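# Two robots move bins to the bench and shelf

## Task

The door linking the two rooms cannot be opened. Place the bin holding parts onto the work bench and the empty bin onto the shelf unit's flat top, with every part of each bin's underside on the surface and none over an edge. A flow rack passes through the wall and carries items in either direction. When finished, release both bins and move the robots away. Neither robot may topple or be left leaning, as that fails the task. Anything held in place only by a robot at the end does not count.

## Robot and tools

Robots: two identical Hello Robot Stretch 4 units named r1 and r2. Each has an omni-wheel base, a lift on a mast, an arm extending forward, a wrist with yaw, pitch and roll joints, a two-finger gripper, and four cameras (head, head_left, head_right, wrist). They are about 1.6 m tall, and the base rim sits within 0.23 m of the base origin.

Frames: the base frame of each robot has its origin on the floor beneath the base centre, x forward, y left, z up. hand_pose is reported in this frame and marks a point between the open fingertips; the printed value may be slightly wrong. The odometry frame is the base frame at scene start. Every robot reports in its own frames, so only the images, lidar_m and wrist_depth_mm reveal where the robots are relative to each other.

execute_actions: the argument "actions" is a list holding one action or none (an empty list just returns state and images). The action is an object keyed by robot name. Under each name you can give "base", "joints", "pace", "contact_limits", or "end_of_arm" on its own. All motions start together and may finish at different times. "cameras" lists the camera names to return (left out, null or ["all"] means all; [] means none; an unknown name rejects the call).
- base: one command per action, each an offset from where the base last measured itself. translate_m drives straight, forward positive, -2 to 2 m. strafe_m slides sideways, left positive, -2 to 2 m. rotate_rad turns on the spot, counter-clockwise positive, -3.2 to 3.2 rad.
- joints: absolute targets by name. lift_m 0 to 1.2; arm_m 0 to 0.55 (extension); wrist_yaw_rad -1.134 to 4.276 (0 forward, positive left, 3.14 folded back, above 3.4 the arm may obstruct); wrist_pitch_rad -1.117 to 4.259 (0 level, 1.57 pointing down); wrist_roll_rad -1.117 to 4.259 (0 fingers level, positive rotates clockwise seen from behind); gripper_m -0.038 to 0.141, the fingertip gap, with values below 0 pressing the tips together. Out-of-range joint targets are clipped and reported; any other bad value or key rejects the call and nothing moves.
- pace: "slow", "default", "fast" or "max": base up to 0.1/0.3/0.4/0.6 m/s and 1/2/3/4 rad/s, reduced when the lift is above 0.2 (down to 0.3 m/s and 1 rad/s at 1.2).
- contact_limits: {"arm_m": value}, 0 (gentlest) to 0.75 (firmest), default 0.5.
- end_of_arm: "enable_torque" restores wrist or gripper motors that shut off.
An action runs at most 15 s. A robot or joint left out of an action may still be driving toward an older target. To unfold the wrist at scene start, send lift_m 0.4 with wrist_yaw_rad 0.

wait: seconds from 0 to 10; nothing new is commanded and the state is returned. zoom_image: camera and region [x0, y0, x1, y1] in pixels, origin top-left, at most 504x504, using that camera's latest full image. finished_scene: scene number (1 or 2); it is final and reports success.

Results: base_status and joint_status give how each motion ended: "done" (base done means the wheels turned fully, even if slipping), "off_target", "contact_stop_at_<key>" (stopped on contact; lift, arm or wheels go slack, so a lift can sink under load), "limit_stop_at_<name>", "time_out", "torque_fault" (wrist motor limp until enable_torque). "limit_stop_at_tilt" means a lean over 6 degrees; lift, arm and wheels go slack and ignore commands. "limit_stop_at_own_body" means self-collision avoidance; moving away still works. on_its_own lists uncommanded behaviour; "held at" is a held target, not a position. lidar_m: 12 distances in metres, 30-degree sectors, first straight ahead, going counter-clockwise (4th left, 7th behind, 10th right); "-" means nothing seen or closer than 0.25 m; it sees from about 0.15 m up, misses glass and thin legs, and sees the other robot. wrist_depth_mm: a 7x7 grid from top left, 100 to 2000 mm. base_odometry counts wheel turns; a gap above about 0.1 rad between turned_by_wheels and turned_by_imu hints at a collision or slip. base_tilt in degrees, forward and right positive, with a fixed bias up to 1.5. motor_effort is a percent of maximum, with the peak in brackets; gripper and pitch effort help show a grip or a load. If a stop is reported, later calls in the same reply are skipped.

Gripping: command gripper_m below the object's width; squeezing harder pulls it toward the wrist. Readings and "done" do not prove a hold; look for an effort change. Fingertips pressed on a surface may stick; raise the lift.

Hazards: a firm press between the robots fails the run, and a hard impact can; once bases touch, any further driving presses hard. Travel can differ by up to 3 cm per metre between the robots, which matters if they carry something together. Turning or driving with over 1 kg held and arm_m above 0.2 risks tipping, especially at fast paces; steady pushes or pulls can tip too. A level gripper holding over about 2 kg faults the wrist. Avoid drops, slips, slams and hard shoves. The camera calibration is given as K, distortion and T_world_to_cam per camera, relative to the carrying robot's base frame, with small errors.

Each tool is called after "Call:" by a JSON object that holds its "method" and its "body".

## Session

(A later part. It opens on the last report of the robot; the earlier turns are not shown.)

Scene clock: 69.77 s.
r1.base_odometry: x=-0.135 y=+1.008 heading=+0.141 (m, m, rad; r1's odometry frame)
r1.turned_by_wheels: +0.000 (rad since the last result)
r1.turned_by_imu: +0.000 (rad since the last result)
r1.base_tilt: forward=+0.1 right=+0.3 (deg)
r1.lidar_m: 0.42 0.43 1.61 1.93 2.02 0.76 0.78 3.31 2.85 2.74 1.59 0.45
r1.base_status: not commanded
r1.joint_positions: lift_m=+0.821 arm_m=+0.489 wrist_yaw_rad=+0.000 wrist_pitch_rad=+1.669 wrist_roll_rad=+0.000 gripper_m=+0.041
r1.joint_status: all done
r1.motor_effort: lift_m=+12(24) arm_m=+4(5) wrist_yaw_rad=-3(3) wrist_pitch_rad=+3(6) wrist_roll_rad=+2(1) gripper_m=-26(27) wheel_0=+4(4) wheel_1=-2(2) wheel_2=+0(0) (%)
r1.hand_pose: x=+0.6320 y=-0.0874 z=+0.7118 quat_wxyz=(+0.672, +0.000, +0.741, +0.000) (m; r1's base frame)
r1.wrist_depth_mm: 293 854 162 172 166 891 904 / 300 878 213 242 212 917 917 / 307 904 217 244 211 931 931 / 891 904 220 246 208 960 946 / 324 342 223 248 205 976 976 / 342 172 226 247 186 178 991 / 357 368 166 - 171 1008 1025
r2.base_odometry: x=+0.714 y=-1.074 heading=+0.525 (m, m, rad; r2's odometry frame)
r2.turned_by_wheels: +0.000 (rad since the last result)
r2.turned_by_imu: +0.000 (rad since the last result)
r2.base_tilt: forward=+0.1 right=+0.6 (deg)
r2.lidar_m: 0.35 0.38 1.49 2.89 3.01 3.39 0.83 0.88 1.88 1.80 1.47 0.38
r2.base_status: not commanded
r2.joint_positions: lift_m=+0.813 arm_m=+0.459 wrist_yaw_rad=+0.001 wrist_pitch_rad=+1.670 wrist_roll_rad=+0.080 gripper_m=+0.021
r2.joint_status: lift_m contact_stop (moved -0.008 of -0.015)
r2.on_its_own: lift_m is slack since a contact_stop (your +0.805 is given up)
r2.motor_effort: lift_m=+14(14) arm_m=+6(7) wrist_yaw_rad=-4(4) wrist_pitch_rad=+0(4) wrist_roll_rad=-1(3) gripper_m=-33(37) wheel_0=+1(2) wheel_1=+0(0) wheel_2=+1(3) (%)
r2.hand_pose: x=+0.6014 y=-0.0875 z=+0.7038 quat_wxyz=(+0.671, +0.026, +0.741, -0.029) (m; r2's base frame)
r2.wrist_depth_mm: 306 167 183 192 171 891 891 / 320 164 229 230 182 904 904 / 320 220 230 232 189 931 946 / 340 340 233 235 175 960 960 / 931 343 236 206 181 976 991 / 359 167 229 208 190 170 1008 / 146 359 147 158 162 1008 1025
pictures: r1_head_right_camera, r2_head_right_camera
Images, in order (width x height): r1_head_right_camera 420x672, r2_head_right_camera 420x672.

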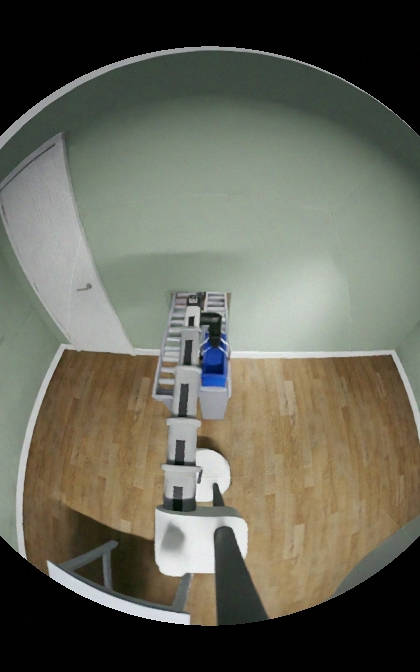

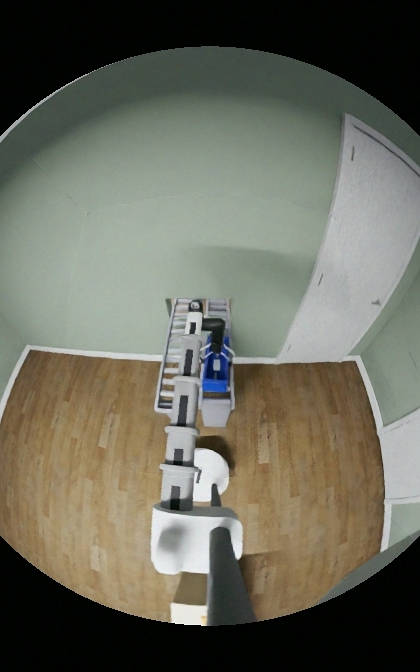

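Call:
{"method": "execute_actions", "body": {"actions": [{"r1":{"joints":{"gripper_m":0.141}},"r2":{"joints":{"gripper_m":0.141}}}], "cameras": ["r1_wrist_camera","r2_wrist_camera"]}}

Call:
{"method": "execute_actions", "body": {"actions": [{"r1":{"joints":{"lift_m":1.0}},"r2":{"joints":{"lift_m":1.0,"wrist_roll_rad":0}}}], "cameras": ["r1_head_camera","r2_head_camera","r1_wrist_camera","r2_wrist_camera"]}}

Scene clock: 73.63 s.
r1.base_odometry: x=-0.135 y=+1.008 heading=+0.141 (m, m, rad; r1's odometry frame)
r1.turned_by_wheels: +0.000 (rad since the last result)
r1.turned_by_imu: +0.001 (rad since the last result)
r1.base_tilt: forward=+0.1 right=+0.3 (deg)
r1.lidar_m: 0.42 0.41 1.58 1.93 2.04 0.79 0.76 3.31 2.83 2.73 1.54 0.45
r1.base_status: not commanded
r1.joint_positions: lift_m=+0.821 arm_m=+0.489 wrist_yaw_rad=+0.001 wrist_pitch_rad=+1.669 wrist_roll_rad=+0.000 gripper_m=+0.141
r1.joint_status: all done
r1.motor_effort: lift_m=+5(12) arm_m=+3(5) wrist_yaw_rad=-5(7) wrist_pitch_rad=+3(4) wrist_roll_rad=+0(0) gripper_m=+0(30) wheel_0=+0(4) wheel_1=+1(2) wheel_2=+0(0) (%)
r1.hand_pose: x=+0.6320 y=-0.0875 z=+0.7124 quat_wxyz=(+0.671, +0.000, +0.741, +0.000) (m; r1's base frame)
r1.wrist_depth_mm: 300 866 167 172 171 917 917 / 301 891 221 246 206 931 931 / 314 904 226 249 204 946 931 / 917 931 229 249 201 960 960 / 329 322 231 251 199 976 976 / 343 186 173 251 174 1008 1008 / 379 373 176 - 225 1025 1025
r2.base_odometry: x=+0.714 y=-1.074 heading=+0.525 (m, m, rad; r2's odometry frame)
r2.turned_by_wheels: +0.000 (rad since the last result)
r2.turned_by_imu: -0.001 (rad since the last result)
r2.base_tilt: forward=+0.1 right=+0.7 (deg)
r2.lidar_m: 0.36 0.39 1.50 2.87 3.02 3.36 0.85 0.86 1.87 1.80 1.47 0.39
r2.base_status: not commanded
r2.joint_positions: lift_m=+0.829 arm_m=+0.459 wrist_yaw_rad=+0.001 wrist_pitch_rad=+1.670 wrist_roll_rad=+0.080 gripper_m=+0.141
r2.joint_status: all done
r2.on_its_own: lift_m is slack since a contact_stop (your +0.805 is given up)
r2.motor_effort: lift_m=+17(17) arm_m=+6(6) wrist_yaw_rad=-2(2) wrist_pitch_rad=-2(7) wrist_roll_rad=+0(1) gripper_m=-1(31) wheel_0=+0(2) wheel_1=-1(2) wheel_2=+0(2) (%)
r2.hand_pose: x=+0.6013 y=-0.0874 z=+0.7197 quat_wxyz=(+0.671, +0.026, +0.741, -0.029) (m; r2's base frame)
r2.wrist_depth_mm: 317 229 183 193 182 904 917 / 336 866 242 244 208 931 917 / 334 355 245 246 217 960 946 / 355 362 247 250 198 960 976 / 931 347 243 221 208 991 976 / 375 185 201 223 176 211 1008 / 397 389 175 121 200 1025 1042
pictures: r1_wrist_camera, r2_wrist_camera
camera_calibration (this result's frames):
r1_wrist_camera: T_world_to_cam=[[0.0102537, -0.999791, 0.0176634, -0.111929], [-0.990958, -0.0077967, 0.133946, 0.585002], [-0.13378, -0.0188772, -0.990831, 1.0201], [0, 0, 0, 1]] pos_world=[0.71733, -0.0880881, 0.93437]
r2_wrist_camera: T_world_to_cam=[[-0.108056, -0.993606, 0.0327428, -0.0497442], [-0.984521, 0.111523, 0.13521, 0.552603], [-0.137997, -0.0176259, -0.990276, 1.02111], [0, 0, 0, 1]] pos_world=[0.679584, -0.0930561, 0.938094]
Images, in order (width x height): r1_wrist_camera 616x392, r2_wrist_camera 616x392.

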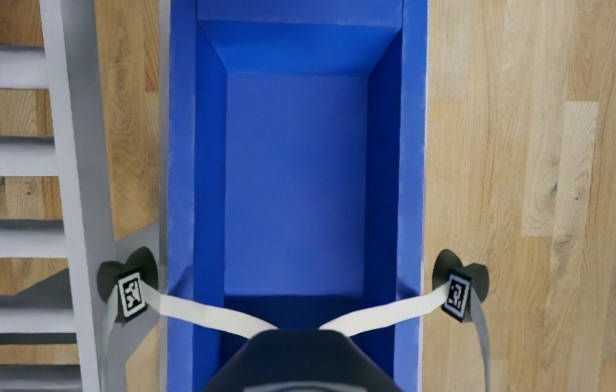

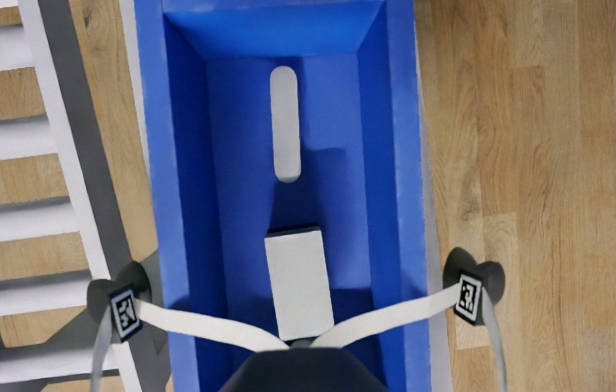

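Scene clock: 75.47 s.
r1.base_odometry: x=-0.135 y=+1.008 heading=+0.141 (m, m, rad; r1's odometry frame)
r1.turned_by_wheels: +0.000 (rad since the last result)
r1.turned_by_imu: +0.000 (rad since the last result)
r1.base_tilt: forward=+0.1 right=+0.3 (deg)
r1.lidar_m: 0.42 0.41 1.60 1.94 2.05 0.79 0.76 3.34 2.84 2.73 1.53 0.43
r1.base_status: not commanded
r1.joint_positions: lift_m=+1.000 arm_m=+0.489 wrist_yaw_rad=+0.000 wrist_pitch_rad=+1.670 wrist_roll_rad=+0.000 gripper_m=+0.141
r1.joint_status: all done
r1.motor_effort: lift_m=+23(28) arm_m=+3(2) wrist_yaw_rad=-3(5) wrist_pitch_rad=+1(2) wrist_roll_rad=+1(1) gripper_m=-5(3) wheel_0=+0(0) wheel_1=+1(1) wheel_2=+0(0) (%)
r1.hand_pose: x=+0.6319 y=-0.0874 z=+0.8909 quat_wxyz=(+0.671, +0.000, +0.741, +0.000) (m; r1's base frame)
r1.wrist_depth_mm: 452 455 413 413 1060 1060 1078 / 462 469 415 415 1060 1118 1098 / 484 500 415 418 1118 1118 1118 / 508 512 418 418 1098 1118 1118 / 544 512 615 621 1182 1138 1182 / 544 508 430 433 1160 1182 1182 / 1160 1182 1160 - 1205 1205 1229
r2.base_odometry: x=+0.714 y=-1.074 heading=+0.525 (m, m, rad; r2's odometry frame)
r2.turned_by_wheels: +0.000 (rad since the last result)
r2.turned_by_imu: -0.001 (rad since the last result)
r2.base_tilt: forward=+0.1 right=+0.7 (deg)
r2.lidar_m: 0.35 0.37 1.48 2.89 3.00 3.38 0.84 0.89 1.87 1.80 1.46 0.38
r2.base_status: not commanded
r2.joint_positions: lift_m=+1.000 arm_m=+0.459 wrist_yaw_rad=+0.000 wrist_pitch_rad=+1.670 wrist_roll_rad=+0.000 gripper_m=+0.141
r2.joint_status: all done
r2.motor_effort: lift_m=+22(22) arm_m=+6(6) wrist_yaw_rad=+2(3) wrist_pitch_rad=-2(0) wrist_roll_rad=-2(8) gripper_m=+0(1) wheel_0=-1(1) wheel_1=-2(2) wheel_2=-1(0) (%)
r2.hand_pose: x=+0.6012 y=-0.0874 z=+0.8907 quat_wxyz=(+0.671, +0.000, +0.741, +0.000) (m; r2's base frame)
r2.wrist_depth_mm: 480 1025 399 394 1060 1060 1060 / 488 504 407 404 1078 1098 1098 / 508 535 407 334 1098 1098 1118 / 554 525 1098 1098 1138 1138 1118 / 1118 544 634 640 1160 1160 1160 / 1138 197 439 439 424 1182 1205 / 1160 549 976 120 1229 1205 1229
pictures: r1_head_camera, r1_wrist_camera, r2_head_camera, r2_wrist_camera
camera_calibration (this result's frames):
r1_wrist_camera: T_world_to_cam=[[0.00936595, -0.9998, 0.0176631, -0.114496], [-0.99096, -0.00691621, 0.133977, 0.561053], [-0.133828, -0.0187583, -0.990827, 1.19704], [0, 0, 0, 1]] pos_world=[0.717252, -0.0881386, 1.11291]
r2_wrist_camera: T_world_to_cam=[[-0.0305569, -0.999223, 0.0249094, -0.0954279], [-0.99018, 0.0336627, 0.135683, 0.52557], [-0.136416, -0.0205187, -0.990439, 1.18946], [0, 0, 0, 1]] pos_world=[0.679754, -0.0886397, 1.10915]
Images, in order (width x height): r1_head_camera 420x560, r1_wrist_camera 616x392, r2_head_camera 420x560, r2_wrist_camera 616x392.

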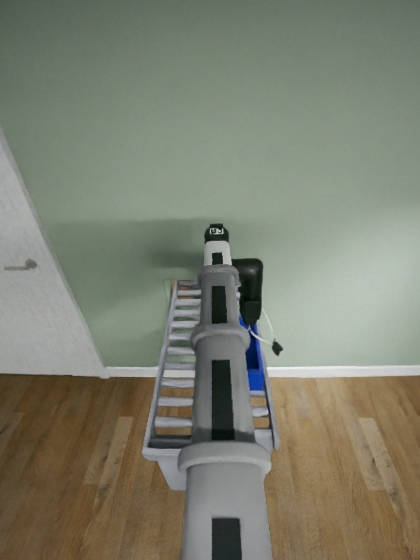

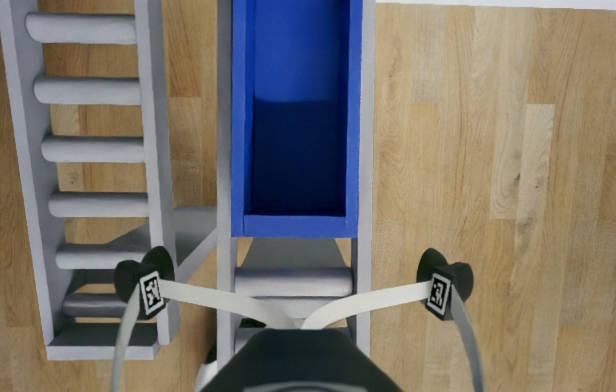

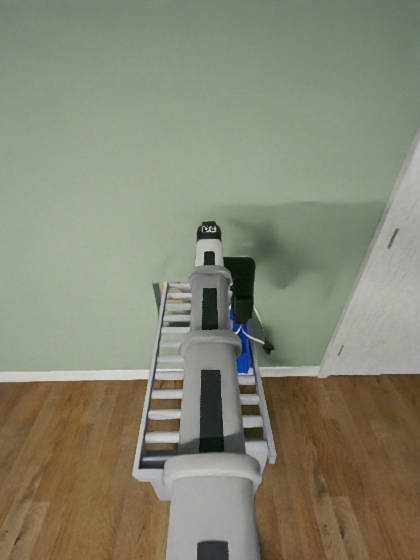

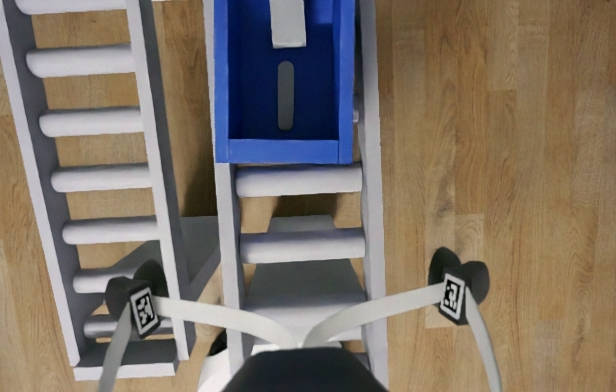

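Call:
{"method": "execute_actions", "body": {"actions": [{"r1":{"base":{"strafe_m":0.235},"joints":{"wrist_pitch_rad":1.5}},"r2":{"base":{"strafe_m":0.235},"joints":{"wrist_pitch_rad":1.5}}}], "cameras": ["r1_wrist_camera","r2_wrist_camera"]}}

Scene clock: 77.93 s.
r1.base_odometry: x=-0.168 y=+1.240 heading=+0.141 (m, m, rad; r1's odometry frame)
r1.turned_by_wheels: +0.000 (rad since the last result)
r1.turned_by_imu: +0.000 (rad since the last result)
r1.base_tilt: forward=+0.1 right=+0.3 (deg)
r1.lidar_m: 0.39 1.16 1.61 1.71 1.82 0.79 0.73 3.32 3.08 2.96 1.56 0.44
r1.base_status: done
r1.joint_positions: lift_m=+1.000 arm_m=+0.489 wrist_yaw_rad=+0.000 wrist_pitch_rad=+1.500 wrist_roll_rad=+0.000 gripper_m=+0.141
r1.joint_status: all done
r1.motor_effort: lift_m=+22(23) arm_m=+3(3) wrist_yaw_rad=-3(3) wrist_pitch_rad=+0(4) wrist_roll_rad=+0(1) gripper_m=+0(3) wheel_0=-2(12) wheel_1=+0(11) wheel_2=+0(1) (%)
r1.hand_pose: x=+0.6806 y=-0.0874 z=+0.8903 quat_wxyz=(+0.732, +0.000, +0.682, +0.000) (m; r1's base frame)
r1.wrist_depth_mm: 854 842 798 500 788 492 788 / 1098 1098 480 466 1098 484 1060 / 1078 1098 484 484 1118 480 820 / 1098 1098 488 492 1118 1118 809 / 1098 1098 492 492 1098 1138 462 / 1078 1078 484 415 433 442 449 / 1078 1078 1078 - 477 433 433
r2.base_odometry: x=+0.596 y=-0.871 heading=+0.525 (m, m, rad; r2's odometry frame)
r2.turned_by_wheels: +0.000 (rad since the last result)
r2.turned_by_imu: -0.001 (rad since the last result)
r2.base_tilt: forward=+0.1 right=+0.7 (deg)
r2.lidar_m: 0.34 1.08 1.48 2.65 2.75 3.39 0.87 0.88 2.13 2.04 0.52 0.38
r2.base_status: done
r2.joint_positions: lift_m=+1.000 arm_m=+0.459 wrist_yaw_rad=+0.000 wrist_pitch_rad=+1.500 wrist_roll_rad=+0.000 gripper_m=+0.141
r2.joint_status: all done
r2.motor_effort: lift_m=+22(22) arm_m=+6(6) wrist_yaw_rad=+0(2) wrist_pitch_rad=-2(4) wrist_roll_rad=-2(2) gripper_m=+0(1) wheel_0=+1(9) wheel_1=+0(9) wheel_2=-1(1) (%)
r2.hand_pose: x=+0.6501 y=-0.0874 z=+0.8901 quat_wxyz=(+0.732, +0.000, +0.682, +0.000) (m; r2's base frame)
r2.wrist_depth_mm: 759 788 496 500 798 820 469 / 1042 1078 496 500 1118 1118 469 / 1098 1118 1118 1118 1118 469 452 / 1098 1098 1118 535 1118 1098 449 / 1098 1098 1098 539 1138 436 442 / 1078 196 521 544 707 430 439 / 1078 1098 1098 120 654 424 430
pictures: r1_wrist_camera, r2_wrist_camera
camera_calibration (this result's frames):
r1_wrist_camera: T_world_to_cam=[[0.00613246, -0.999802, 0.0189491, -0.113877], [-0.999376, -0.00678697, -0.0346717, 0.765283], [0.0347934, -0.0187246, -0.999219, 1.09563], [0, 0, 0, 1]] pos_world=[0.727383, -0.0881451, 1.12346]
r2_wrist_camera: T_world_to_cam=[[-0.0341107, -0.999229, 0.0194439, -0.0867538], [-0.998882, 0.0334487, -0.0334118, 0.730213], [0.0327357, -0.0205619, -0.999253, 1.09338], [0, 0, 0, 1]] pos_world=[0.690645, -0.0886297, 1.11864]
Images, in order (width x height): r1_wrist_camera 616x392, r2_wrist_camera 616x392.

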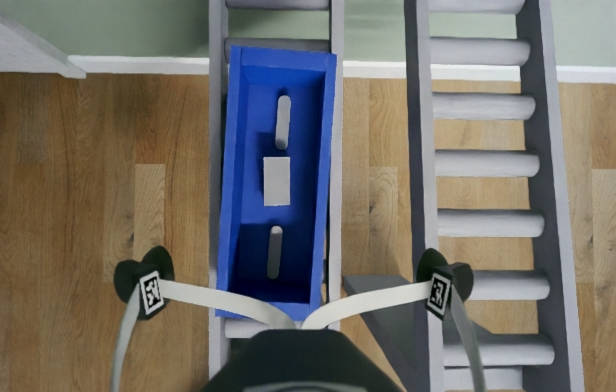

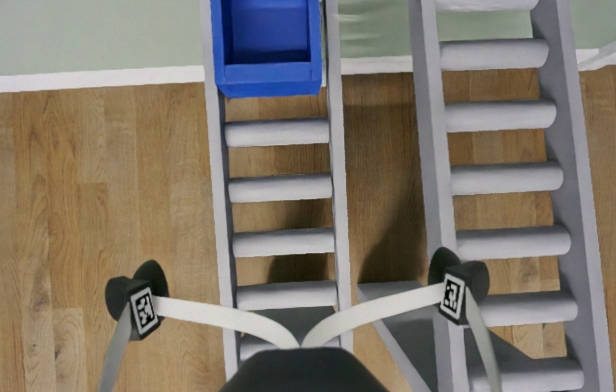

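Call:
{"method": "execute_actions", "body": {"actions": [{"r1":{"joints":{"arm_m":0.40}},"r2":{"joints":{"arm_m":0.40}}}], "cameras": ["r1_wrist_camera","r2_wrist_camera"]}}

Scene clock: 79.37 s.
r1.base_odometry: x=-0.168 y=+1.240 heading=+0.141 (m, m, rad; r1's odometry frame)
r1.turned_by_wheels: +0.000 (rad since the last result)
r1.turned_by_imu: +0.000 (rad since the last result)
r1.base_tilt: forward=+0.1 right=+0.4 (deg)
r1.lidar_m: 0.40 1.17 1.61 1.70 1.79 0.81 0.75 3.32 3.03 2.97 1.52 0.44
r1.base_status: not commanded
r1.joint_positions: lift_m=+1.000 arm_m=+0.401 wrist_yaw_rad=+0.000 wrist_pitch_rad=+1.500 wrist_roll_rad=+0.000 gripper_m=+0.141
r1.joint_status: all done
r1.motor_effort: lift_m=+22(22) arm_m=-5(4) wrist_yaw_rad=-2(3) wrist_pitch_rad=-1(1) wrist_roll_rad=+0(0) gripper_m=-3(1) wheel_0=-1(1) wheel_1=+0(0) wheel_2=+0(0) (%)
r1.hand_pose: x=+0.5920 y=-0.0874 z=+0.8903 quat_wxyz=(+0.732, +0.000, +0.682, +0.000) (m; r1's base frame)
r1.wrist_depth_mm: 1008 1025 976 917 917 484 960 / 1078 1118 1118 1118 1118 469 1160 / 1078 1078 492 484 1118 459 798 / 1078 1098 496 496 1118 1118 469 / 1078 1078 504 492 759 1138 445 / 1060 1060 484 436 427 436 445 / 1078 1042 1078 - 1098 1118 433
r2.base_odometry: x=+0.596 y=-0.871 heading=+0.525 (m, m, rad; r2's odometry frame)
r2.turned_by_wheels: +0.000 (rad since the last result)
r2.turned_by_imu: +0.000 (rad since the last result)
r2.base_tilt: forward=+0.1 right=+0.7 (deg)
r2.lidar_m: 0.33 1.08 1.47 2.65 2.78 3.40 0.86 0.88 2.10 2.06 0.51 0.34
r2.base_status: not commanded
r2.joint_positions: lift_m=+1.000 arm_m=+0.401 wrist_yaw_rad=+0.000 wrist_pitch_rad=+1.500 wrist_roll_rad=+0.000 gripper_m=+0.141
r2.joint_status: all done
r2.motor_effort: lift_m=+22(21) arm_m=-7(6) wrist_yaw_rad=+0(1) wrist_pitch_rad=-2(3) wrist_roll_rad=-2(2) gripper_m=-2(1) wheel_0=+1(1) wheel_1=+0(0) wheel_2=-1(1) (%)
r2.hand_pose: x=+0.5926 y=-0.0874 z=+0.8901 quat_wxyz=(+0.732, +0.000, +0.682, +0.000) (m; r2's base frame)
r2.wrist_depth_mm: 866 917 842 854 931 1025 462 / 1098 1098 521 517 1138 1118 462 / 1118 1098 512 512 1118 452 449 / 1098 1098 517 512 1138 442 442 / 1098 1098 521 525 1118 436 436 / 1098 197 477 521 580 424 430 / 1078 1098 1098 120 1118 427 445
pictures: r1_wrist_camera, r2_wrist_camera
camera_calibration (this result's frames):
r1_wrist_camera: T_world_to_cam=[[0.00596784, -0.999803, 0.0189502, -0.11324], [-0.99937, -0.00662615, -0.0348683, 0.676885], [0.0349869, -0.0187302, -0.999212, 1.0986], [0, 0, 0, 1]] pos_world=[0.638698, -0.0881559, 1.12348]
r2_wrist_camera: T_world_to_cam=[[-0.0340215, -0.999232, 0.0194424, -0.0887673], [-0.998883, 0.0333582, -0.0334785, 0.672772], [0.0328042, -0.0205597, -0.99925, 1.09522], [0, 0, 0, 1]] pos_world=[0.633072, -0.0886242, 1.11865]
Images, in order (width x height): r1_wrist_camera 616x392, r2_wrist_camera 616x392.

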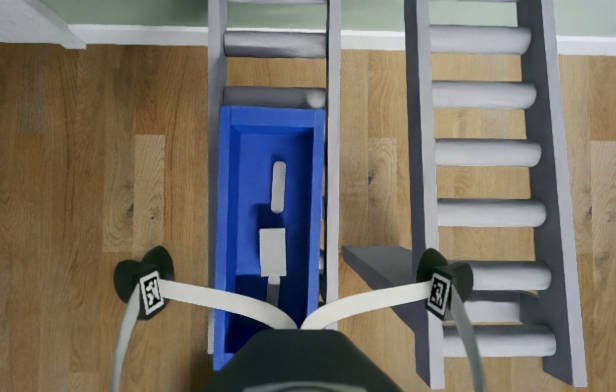

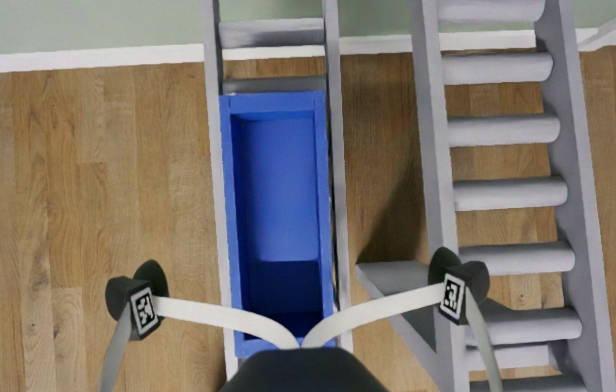

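Call:
{"method": "execute_actions", "body": {"actions": [{"r1":{"base":{"strafe_m":0.03},"joints":{"arm_m":0.42,"lift_m":0.85}},"r2":{"base":{"strafe_m":0.028},"joints":{"arm_m":0.42,"lift_m":0.85}}}], "cameras": ["r1_wrist_camera","r2_wrist_camera"]}}

Scene clock: 81.73 s.
r1.base_odometry: x=-0.172 y=+1.270 heading=+0.141 (m, m, rad; r1's odometry frame)
r1.turned_by_wheels: +0.000 (rad since the last result)
r1.turned_by_imu: +0.000 (rad since the last result)
r1.base_tilt: forward=+0.1 right=+0.3 (deg)
r1.lidar_m: 0.42 1.18 1.61 1.66 1.77 0.78 0.76 0.80 3.08 2.99 1.55 0.41
r1.base_status: done
r1.joint_positions: lift_m=+0.850 arm_m=+0.419 wrist_yaw_rad=+0.000 wrist_pitch_rad=+1.500 wrist_roll_rad=+0.000 gripper_m=+0.141
r1.joint_status: all done
r1.motor_effort: lift_m=+18(20) arm_m=+5(4) wrist_yaw_rad=-2(2) wrist_pitch_rad=+0(1) wrist_roll_rad=+1(0) gripper_m=-1(2) wheel_0=-1(12) wheel_1=+0(6) wheel_2=+0(0) (%)
r1.hand_pose: x=+0.6104 y=-0.0874 z=+0.7406 quat_wxyz=(+0.732, +0.000, +0.682, +0.000) (m; r1's base frame)
r1.wrist_depth_mm: 931 976 917 960 891 891 917 / 960 931 332 274 991 991 1008 / 946 931 334 343 991 976 301 / 931 946 334 345 976 976 991 / 946 946 343 349 343 960 290 / 946 917 283 320 274 304 272 / 931 931 353 - 976 330 271
r2.base_odometry: x=+0.582 y=-0.846 heading=+0.525 (m, m, rad; r2's odometry frame)
r2.turned_by_wheels: +0.000 (rad since the last result)
r2.turned_by_imu: -0.001 (rad since the last result)
r2.base_tilt: forward=+0.1 right=+0.6 (deg)
r2.lidar_m: 0.35 1.07 1.49 2.60 2.69 3.39 0.88 0.88 2.15 2.07 0.54 0.36
r2.base_status: done
r2.joint_positions: lift_m=+0.850 arm_m=+0.419 wrist_yaw_rad=+0.000 wrist_pitch_rad=+1.500 wrist_roll_rad=+0.000 gripper_m=+0.141
r2.joint_status: all done
r2.motor_effort: lift_m=+12(21) arm_m=+7(6) wrist_yaw_rad=+0(1) wrist_pitch_rad=-3(3) wrist_roll_rad=-2(2) gripper_m=-2(2) wheel_0=+1(8) wheel_1=+0(7) wheel_2=-1(1) (%)
r2.hand_pose: x=+0.6099 y=-0.0874 z=+0.7409 quat_wxyz=(+0.732, +0.000, +0.682, +0.000) (m; r2's base frame)
r2.wrist_depth_mm: 854 866 788 866 891 878 301 / 946 960 387 960 960 991 289 / 946 960 379 377 976 976 289 / 960 960 370 366 976 991 279 / 931 946 373 375 368 960 283 / 946 196 320 377 343 574 283 / 946 946 960 120 469 459 287
pictures: r1_wrist_camera, r2_wrist_camera
camera_calibration (this result's frames):
r1_wrist_camera: T_world_to_cam=[[0.00600568, -0.999802, 0.0189501, -0.110537], [-0.99937, -0.00666355, -0.0348459, 0.690078], [0.0349653, -0.0187289, -0.999213, 0.948438], [0, 0, 0, 1]] pos_world=[0.657145, -0.0881534, 0.973832]
r2_wrist_camera: T_world_to_cam=[[-0.0340443, -0.999231, 0.0194446, -0.0852631], [-0.998883, 0.0333817, -0.0334381, 0.685095], [0.0327633, -0.0205613, -0.999252, 0.945537], [0, 0, 0, 1]] pos_world=[0.650448, -0.0886257, 0.969396]
Images, in order (width x height): r1_wrist_camera 616x392, r2_wrist_camera 616x392.

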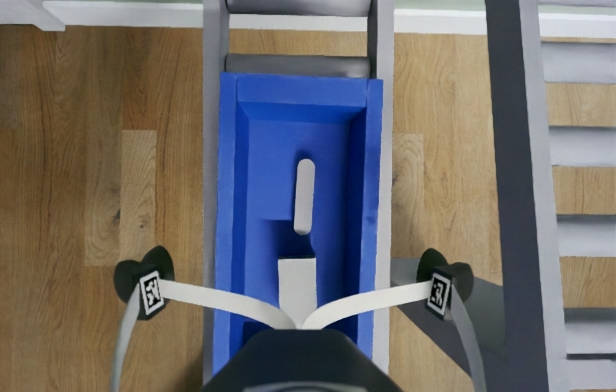

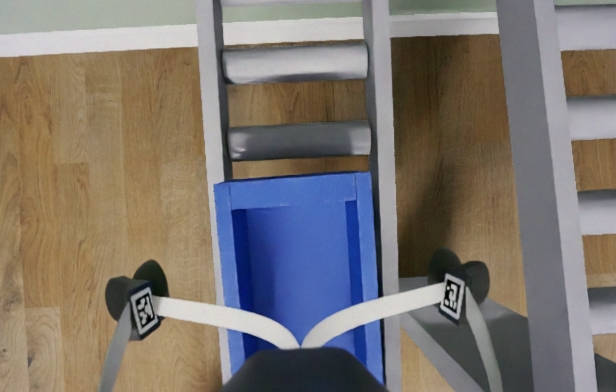

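Call:
{"method": "execute_actions", "body": {"actions": [{"r1":{"joints":{"lift_m":0.765},"pace":"slow"},"r2":{"joints":{"arm_m":0.34}}}], "cameras": ["r1_wrist_camera","r2_wrist_camera"]}}

Scene clock: 83.77 s.
r1.base_odometry: x=-0.172 y=+1.270 heading=+0.141 (m, m, rad; r1's odometry frame)
r1.turned_by_wheels: +0.000 (rad since the last result)
r1.turned_by_imu: +0.001 (rad since the last result)
r1.base_tilt: forward=+0.1 right=+0.4 (deg)
r1.lidar_m: 0.40 1.17 1.60 1.67 1.77 0.77 0.75 0.82 3.14 3.02 1.57 0.44
r1.base_status: not commanded
r1.joint_positions: lift_m=+0.766 arm_m=+0.419 wrist_yaw_rad=+0.000 wrist_pitch_rad=+1.500 wrist_roll_rad=+0.000 gripper_m=+0.141
r1.joint_status: all done
r1.motor_effort: lift_m=+13(22) arm_m=+5(5) wrist_yaw_rad=-1(1) wrist_pitch_rad=-1(1) wrist_roll_rad=+0(0) gripper_m=+0(3) wheel_0=-1(1) wheel_1=+0(0) wheel_2=+0(0) (%)
r1.hand_pose: x=+0.6104 y=-0.0874 z=+0.6560 quat_wxyz=(+0.732, +0.000, +0.682, +0.000) (m; r1's base frame)
r1.wrist_depth_mm: 878 878 182 185 186 917 549 / 891 878 211 232 216 917 580 / 866 878 252 265 248 917 931 / 854 878 252 265 242 891 904 / 854 854 226 266 220 891 891 / 854 842 186 236 198 439 691 / 842 866 187 - 262 362 310
r2.base_odometry: x=+0.582 y=-0.846 heading=+0.525 (m, m, rad; r2's odometry frame)
r2.turned_by_wheels: +0.000 (rad since the last result)
r2.turned_by_imu: -0.001 (rad since the last result)
r2.base_tilt: forward=+0.1 right=+0.6 (deg)
r2.lidar_m: 0.35 1.08 1.49 2.62 2.72 3.38 0.84 0.87 2.16 2.07 0.53 0.36
r2.base_status: not commanded
r2.joint_positions: lift_m=+0.850 arm_m=+0.341 wrist_yaw_rad=+0.000 wrist_pitch_rad=+1.500 wrist_roll_rad=+0.000 gripper_m=+0.141
r2.joint_status: all done
r2.motor_effort: lift_m=+12(13) arm_m=-7(7) wrist_yaw_rad=+1(1) wrist_pitch_rad=-3(3) wrist_roll_rad=-3(2) gripper_m=-1(3) wheel_0=+1(1) wheel_1=+1(0) wheel_2=-1(1) (%)
r2.hand_pose: x=+0.5325 y=-0.0874 z=+0.7409 quat_wxyz=(+0.732, +0.000, +0.682, +0.000) (m; r2's base frame)
r2.wrist_depth_mm: 946 960 917 976 976 976 282 / 946 960 364 291 976 960 286 / 960 946 373 373 976 960 277 / 946 960 375 379 976 960 279 / 960 946 379 379 375 960 282 / 960 196 309 384 357 375 285 / 946 946 946 120 676 418 281
pictures: r1_wrist_camera, r2_wrist_camera
camera_calibration (this result's frames):
r1_wrist_camera: T_world_to_cam=[[0.00574832, -0.999804, 0.0189493, -0.108781], [-0.999377, -0.00640384, -0.0347162, 0.687014], [0.0348308, -0.0187379, -0.999218, 0.863971], [0, 0, 0, 1]] pos_world=[0.657118, -0.0881708, 0.889207]
r2_wrist_camera: T_world_to_cam=[[-0.0339864, -0.999233, 0.0194436, -0.0879268], [-0.998884, 0.0333232, -0.0334688, 0.607813], [0.0327952, -0.0205594, -0.999251, 0.948056], [0, 0, 0, 1]] pos_world=[0.573055, -0.0886222, 0.969398]
Images, in order (width x height): r1_wrist_camera 616x392, r2_wrist_camera 616x392.

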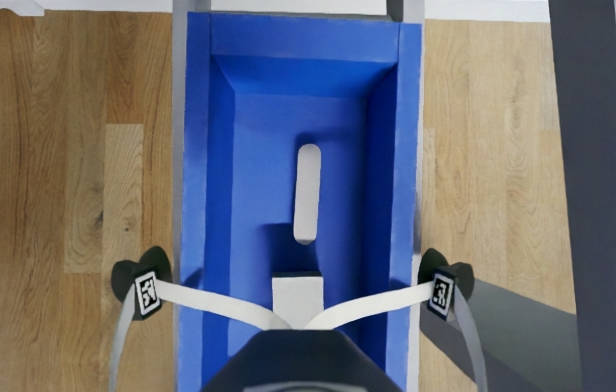

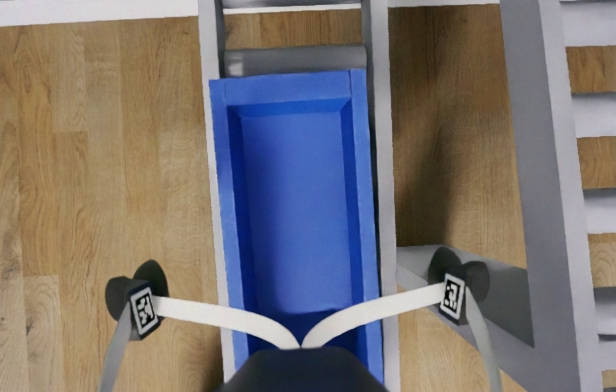

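Call:
{"method": "execute_actions", "body": {"actions": [{"r1":{"joints":{"gripper_m":0.02}},"r2":{"joints":{"lift_m":0.745},"pace":"slow"}}], "cameras": ["r1_wrist_camera","r2_wrist_camera"]}}

Scene clock: 86.17 s.
r1.base_odometry: x=-0.172 y=+1.270 heading=+0.141 (m, m, rad; r1's odometry frame)
r1.turned_by_wheels: +0.000 (rad since the last result)
r1.turned_by_imu: +0.001 (rad since the last result)
r1.base_tilt: forward=+0.1 right=+0.4 (deg)
r1.lidar_m: 0.36 1.17 1.63 1.68 1.77 0.79 0.75 0.81 3.11 2.99 1.54 0.42
r1.base_status: not commanded
r1.joint_positions: lift_m=+0.765 arm_m=+0.419 wrist_yaw_rad=+0.000 wrist_pitch_rad=+1.500 wrist_roll_rad=+0.000 gripper_m=+0.021
r1.joint_status: all done
r1.motor_effort: lift_m=+20(20) arm_m=+3(4) wrist_yaw_rad=-3(5) wrist_pitch_rad=+1(5) wrist_roll_rad=+1(1) gripper_m=-38(43) wheel_0=-1(1) wheel_1=+0(0) wheel_2=+0(0) (%)
r1.hand_pose: x=+0.6107 y=-0.0874 z=+0.6555 quat_wxyz=(+0.732, +0.000, +0.682, +0.000) (m; r1's base frame)
r1.wrist_depth_mm: 866 878 156 158 160 904 549 / 866 866 192 236 186 904 931 / 866 878 217 238 185 904 904 / 854 866 222 239 184 904 891 / 854 866 227 244 204 891 904 / 854 168 230 214 181 174 477 / 842 866 163 - 170 357 285
r2.base_odometry: x=+0.582 y=-0.846 heading=+0.525 (m, m, rad; r2's odometry frame)
r2.turned_by_wheels: +0.000 (rad since the last result)
r2.turned_by_imu: -0.001 (rad since the last result)
r2.base_tilt: forward=+0.1 right=+0.7 (deg)
r2.lidar_m: 0.34 1.09 1.49 2.64 2.74 3.36 0.87 0.88 2.14 2.08 0.53 0.34
r2.base_status: not commanded
r2.joint_positions: lift_m=+0.745 arm_m=+0.341 wrist_yaw_rad=+0.000 wrist_pitch_rad=+1.500 wrist_roll_rad=+0.000 gripper_m=+0.141
r2.joint_status: all done
r2.motor_effort: lift_m=+12(13) arm_m=-7(7) wrist_yaw_rad=+1(1) wrist_pitch_rad=-2(3) wrist_roll_rad=-2(2) gripper_m=+0(2) wheel_0=+1(1) wheel_1=+0(1) wheel_2=-1(1) (%)
r2.hand_pose: x=+0.5325 y=-0.0874 z=+0.6359 quat_wxyz=(+0.732, +0.000, +0.682, +0.000) (m; r2's base frame)
r2.wrist_depth_mm: 854 866 186 186 189 878 878 / 842 854 228 266 257 878 878 / 842 854 256 268 232 878 878 / 842 854 243 273 246 866 878 / 842 842 232 276 254 866 866 / 854 197 197 279 203 373 402 / 842 854 209 120 244 421 293
pictures: r1_wrist_camera, r2_wrist_camera
camera_calibration (this result's frames):
r1_wrist_camera: T_world_to_cam=[[0.00633986, -0.9998, 0.0189531, -0.109124], [-0.99935, -0.00700756, -0.0353727, 0.68769], [0.0354984, -0.0187165, -0.999194, 0.863006], [0, 0, 0, 1]] pos_world=[0.657299, -0.0881303, 0.888705]
r2_wrist_camera: T_world_to_cam=[[-0.0339866, -0.999233, 0.0194436, -0.0858853], [-0.998884, 0.0333234, -0.0334689, 0.604298], [0.0327953, -0.0205594, -0.999251, 0.843147], [0, 0, 0, 1]] pos_world=[0.573054, -0.0886222, 0.86441]
Images, in order (width x height): r1_wrist_camera 616x392, r2_wrist_camera 616x392.

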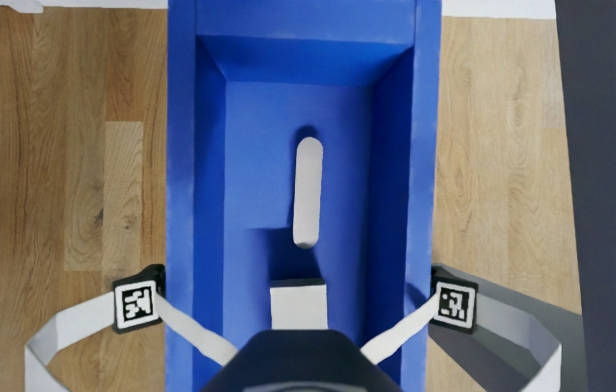

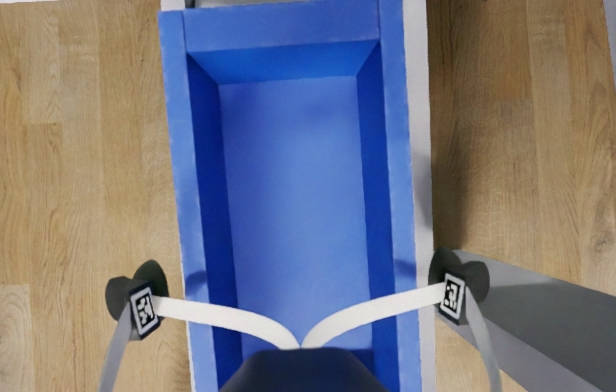

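Call:
{"method": "execute_actions", "body": {"actions": [{"r1":{"joints":{"lift_m":1.0},"pace":"slow"},"r2":{"joints":{"gripper_m":0.04}}}], "cameras": ["r1_wrist_camera","r2_wrist_camera"]}}

Call:
{"method": "execute_actions", "body": {"actions": [{"r1":{"joints":{"arm_m":0.2,"wrist_pitch_rad":1.57},"pace":"slow"},"r2":{"joints":{"lift_m":0.97},"pace":"slow"}}], "cameras": ["r1_wrist_camera","r2_wrist_camera","r1_head_left_camera","r2_head_left_camera","r2_head_right_camera"]}}

Scene clock: 89.07 s.
r1.base_odometry: x=-0.172 y=+1.270 heading=+0.141 (m, m, rad; r1's odometry frame)
r1.turned_by_wheels: +0.000 (rad since the last result)
r1.turned_by_imu: +0.001 (rad since the last result)
r1.base_tilt: forward=+0.1 right=+0.3 (deg)
r1.lidar_m: 0.40 1.13 1.64 1.67 1.77 0.81 0.76 0.81 3.10 3.00 1.56 0.44
r1.base_status: not commanded
r1.joint_positions: lift_m=+1.000 arm_m=+0.419 wrist_yaw_rad=+0.000 wrist_pitch_rad=+1.500 wrist_roll_rad=+0.000 gripper_m=+0.021
r1.joint_status: all done
r1.motor_effort: lift_m=+25(24) arm_m=+4(4) wrist_yaw_rad=-3(3) wrist_pitch_rad=+1(2) wrist_roll_rad=+1(0) gripper_m=-38(37) wheel_0=-1(1) wheel_1=+0(0) wheel_2=+0(0) (%)
r1.hand_pose: x=+0.6107 y=-0.0874 z=+0.8900 quat_wxyz=(+0.732, +0.000, +0.682, +0.000) (m; r1's base frame)
r1.wrist_depth_mm: 960 1008 156 158 160 488 480 / 1098 1078 193 236 187 477 469 / 1098 1098 219 239 186 466 466 / 1078 1078 222 241 184 452 449 / 1078 1098 227 244 204 1138 445 / 1078 168 231 213 182 174 436 / 1078 1098 164 - 169 421 424
r2.base_odometry: x=+0.582 y=-0.846 heading=+0.525 (m, m, rad; r2's odometry frame)
r2.turned_by_wheels: +0.000 (rad since the last result)
r2.turned_by_imu: -0.001 (rad since the last result)
r2.base_tilt: forward=+0.1 right=+0.7 (deg)
r2.lidar_m: 0.35 1.06 1.49 2.62 2.72 3.40 0.85 0.89 2.15 2.09 0.53 0.33
r2.base_status: not commanded
r2.joint_positions: lift_m=+0.745 arm_m=+0.341 wrist_yaw_rad=+0.000 wrist_pitch_rad=+1.500 wrist_roll_rad=+0.000 gripper_m=+0.041
r2.joint_status: all done
r2.motor_effort: lift_m=+13(13) arm_m=-7(7) wrist_yaw_rad=-1(1) wrist_pitch_rad=-2(2) wrist_roll_rad=-2(2) gripper_m=-33(35) wheel_0=+1(1) wheel_1=+0(0) wheel_2=-1(1) (%)
r2.hand_pose: x=+0.5326 y=-0.0874 z=+0.6358 quat_wxyz=(+0.732, +0.000, +0.682, +0.000) (m; r2's base frame)
r2.wrist_depth_mm: 842 854 163 168 174 866 878 / 854 854 235 244 211 878 878 / 842 854 245 246 195 866 878 / 854 842 247 250 203 878 866 / 842 842 237 253 211 866 878 / 842 174 226 255 202 173 402 / 842 842 174 182 177 866 281
pictures: r1_wrist_camera, r2_wrist_camera
camera_calibration (this result's frames):
r1_wrist_camera: T_world_to_cam=[[0.00631065, -0.9998, 0.0189526, -0.113551], [-0.999353, -0.00697678, -0.035289, 0.695892], [0.0354142, -0.0187176, -0.999197, 1.09742], [0, 0, 0, 1]] pos_world=[0.657294, -0.0881324, 1.12325]
r2_wrist_camera: T_world_to_cam=[[-0.0339794, -0.999233, 0.0194398, -0.0858845], [-0.99888, 0.0333136, -0.0336019, 0.604415], [0.0329286, -0.0205598, -0.999246, 0.84302], [0, 0, 0, 1]] pos_world=[0.573061, -0.0886216, 0.864363]
Images, in order (width x height): r1_wrist_camera 616x392, r2_wrist_camera 616x392.

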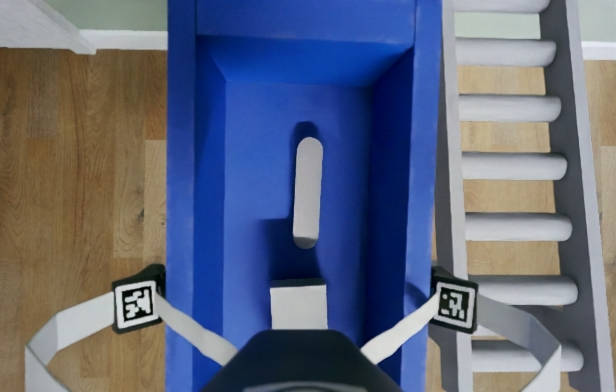

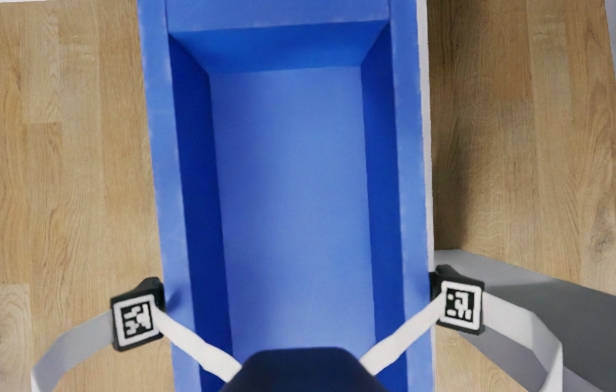

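Scene clock: 92.53 s.
r1.base_odometry: x=-0.172 y=+1.270 heading=+0.141 (m, m, rad; r1's odometry frame)
r1.turned_by_wheels: +0.000 (rad since the last result)
r1.turned_by_imu: +0.001 (rad since the last result)
r1.base_tilt: forward=+0.1 right=+0.4 (deg)
r1.lidar_m: 0.25 1.18 1.58 1.68 1.74 0.79 0.75 0.84 3.10 3.01 1.56 0.25
r1.base_status: not commanded
r1.joint_positions: lift_m=+1.000 arm_m=+0.201 wrist_yaw_rad=+0.000 wrist_pitch_rad=+1.569 wrist_roll_rad=+0.000 gripper_m=+0.021
r1.joint_status: all done
r1.motor_effort: lift_m=+25(25) arm_m=-4(3) wrist_yaw_rad=-3(3) wrist_pitch_rad=+2(5) wrist_roll_rad=+1(0) gripper_m=-35(35) wheel_0=-1(1) wheel_1=+0(0) wheel_2=+0(0) (%)
r1.hand_pose: x=+0.3721 y=-0.0874 z=+0.8893 quat_wxyz=(+0.708, +0.000, +0.707, +0.000) (m; r1's base frame)
r1.wrist_depth_mm: 1078 1060 155 158 160 430 433 / 1078 1060 193 236 186 427 433 / 1060 1098 218 239 186 424 427 / 1078 1098 222 240 184 1138 1138 / 1078 1098 226 243 204 1138 1182 / 1098 168 232 213 181 174 1160 / 1098 1098 163 - 169 1138 1160
r2.base_odometry: x=+0.582 y=-0.846 heading=+0.525 (m, m, rad; r2's odometry frame)
r2.turned_by_wheels: +0.000 (rad since the last result)
r2.turned_by_imu: -0.001 (rad since the last result)
r2.base_tilt: forward=+0.1 right=+0.7 (deg)
r2.lidar_m: 0.33 1.07 1.47 2.62 2.71 3.38 0.85 0.87 2.14 2.08 0.54 0.35
r2.base_status: not commanded
r2.joint_positions: lift_m=+0.970 arm_m=+0.341 wrist_yaw_rad=+0.000 wrist_pitch_rad=+1.500 wrist_roll_rad=+0.000 gripper_m=+0.041
r2.joint_status: all done
r2.motor_effort: lift_m=+23(23) arm_m=-7(7) wrist_yaw_rad=+0(1) wrist_pitch_rad=-2(2) wrist_roll_rad=-2(2) gripper_m=-34(35) wheel_0=+1(1) wheel_1=+0(0) wheel_2=-1(1) (%)
r2.hand_pose: x=+0.5325 y=-0.0874 z=+0.8600 quat_wxyz=(+0.732, +0.000, +0.682, +0.000) (m; r2's base frame)
r2.wrist_depth_mm: 991 917 163 169 174 433 439 / 1078 1060 234 243 212 415 433 / 1078 1060 244 246 194 415 427 / 1060 1060 247 250 203 407 410 / 1060 1060 237 251 211 413 1098 / 1060 174 227 255 202 173 462 / 1060 1060 173 182 177 394 394
pictures: r1_head_left_camera, r1_wrist_camera, r2_head_left_camera, r2_head_right_camera, r2_wrist_camera
camera_calibration (this result's frames):
r1_wrist_camera: T_world_to_cam=[[0.00739796, -0.999802, 0.0184884, -0.11203], [-0.999391, -0.00676203, 0.0342252, 0.395653], [-0.0340934, -0.0187303, -0.999243, 1.13105], [0, 0, 0, 1]] pos_world=[0.434802, -0.0881471, 1.11872]
r2_wrist_camera: T_world_to_cam=[[-0.0339776, -0.999233, 0.0194424, -0.0902457], [-0.998882, 0.0333133, -0.0335269, 0.61186], [0.0328535, -0.0205598, -0.999249, 1.06703], [0, 0, 0, 1]] pos_world=[0.573054, -0.0886216, 1.0885]
Images, in order (width x height): r1_head_left_camera 420x672, r1_wrist_camera 616x392, r2_head_left_camera 420x672, r2_head_right_camera 420x672, r2_wrist_camera 616x392.

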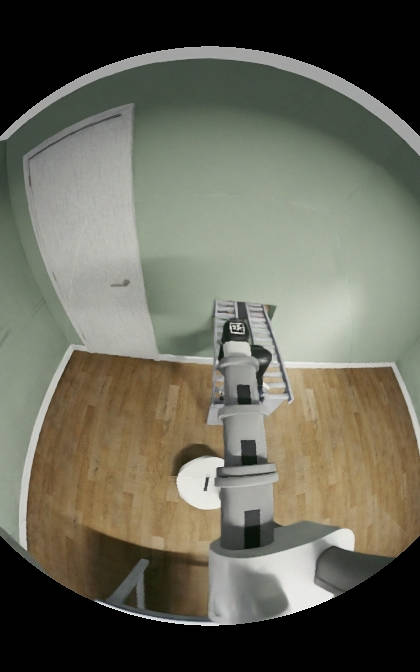

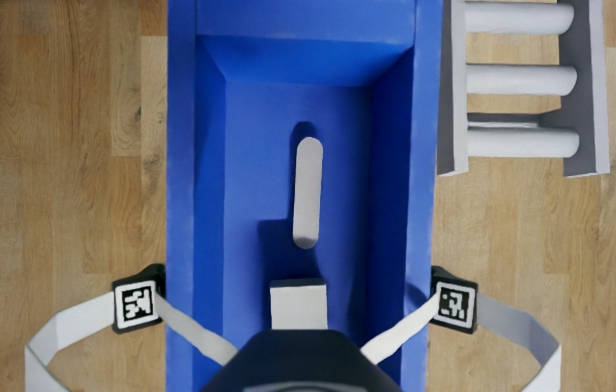

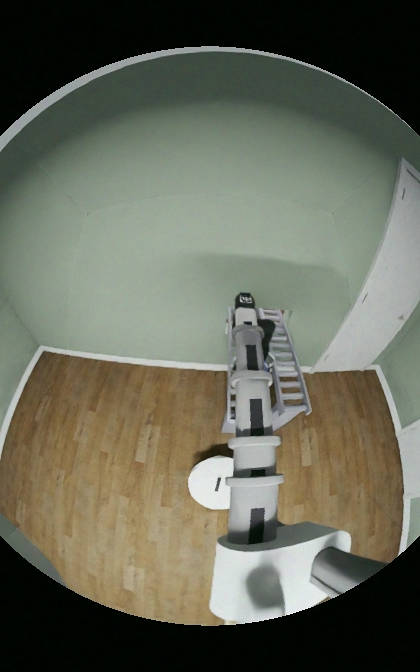

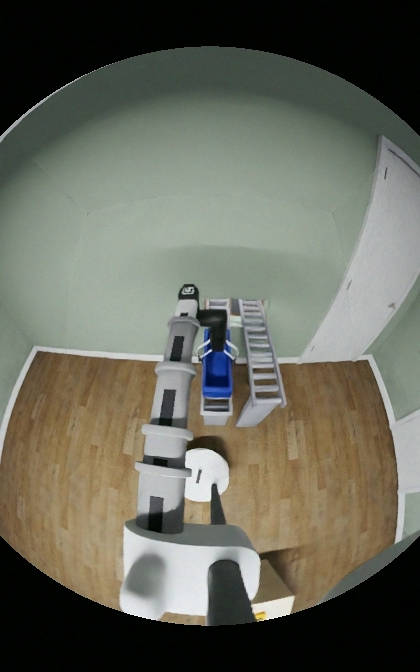

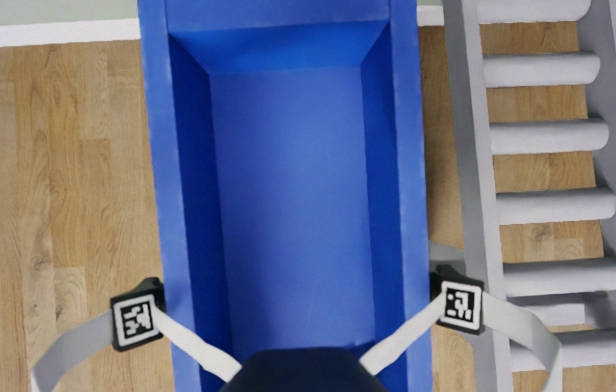

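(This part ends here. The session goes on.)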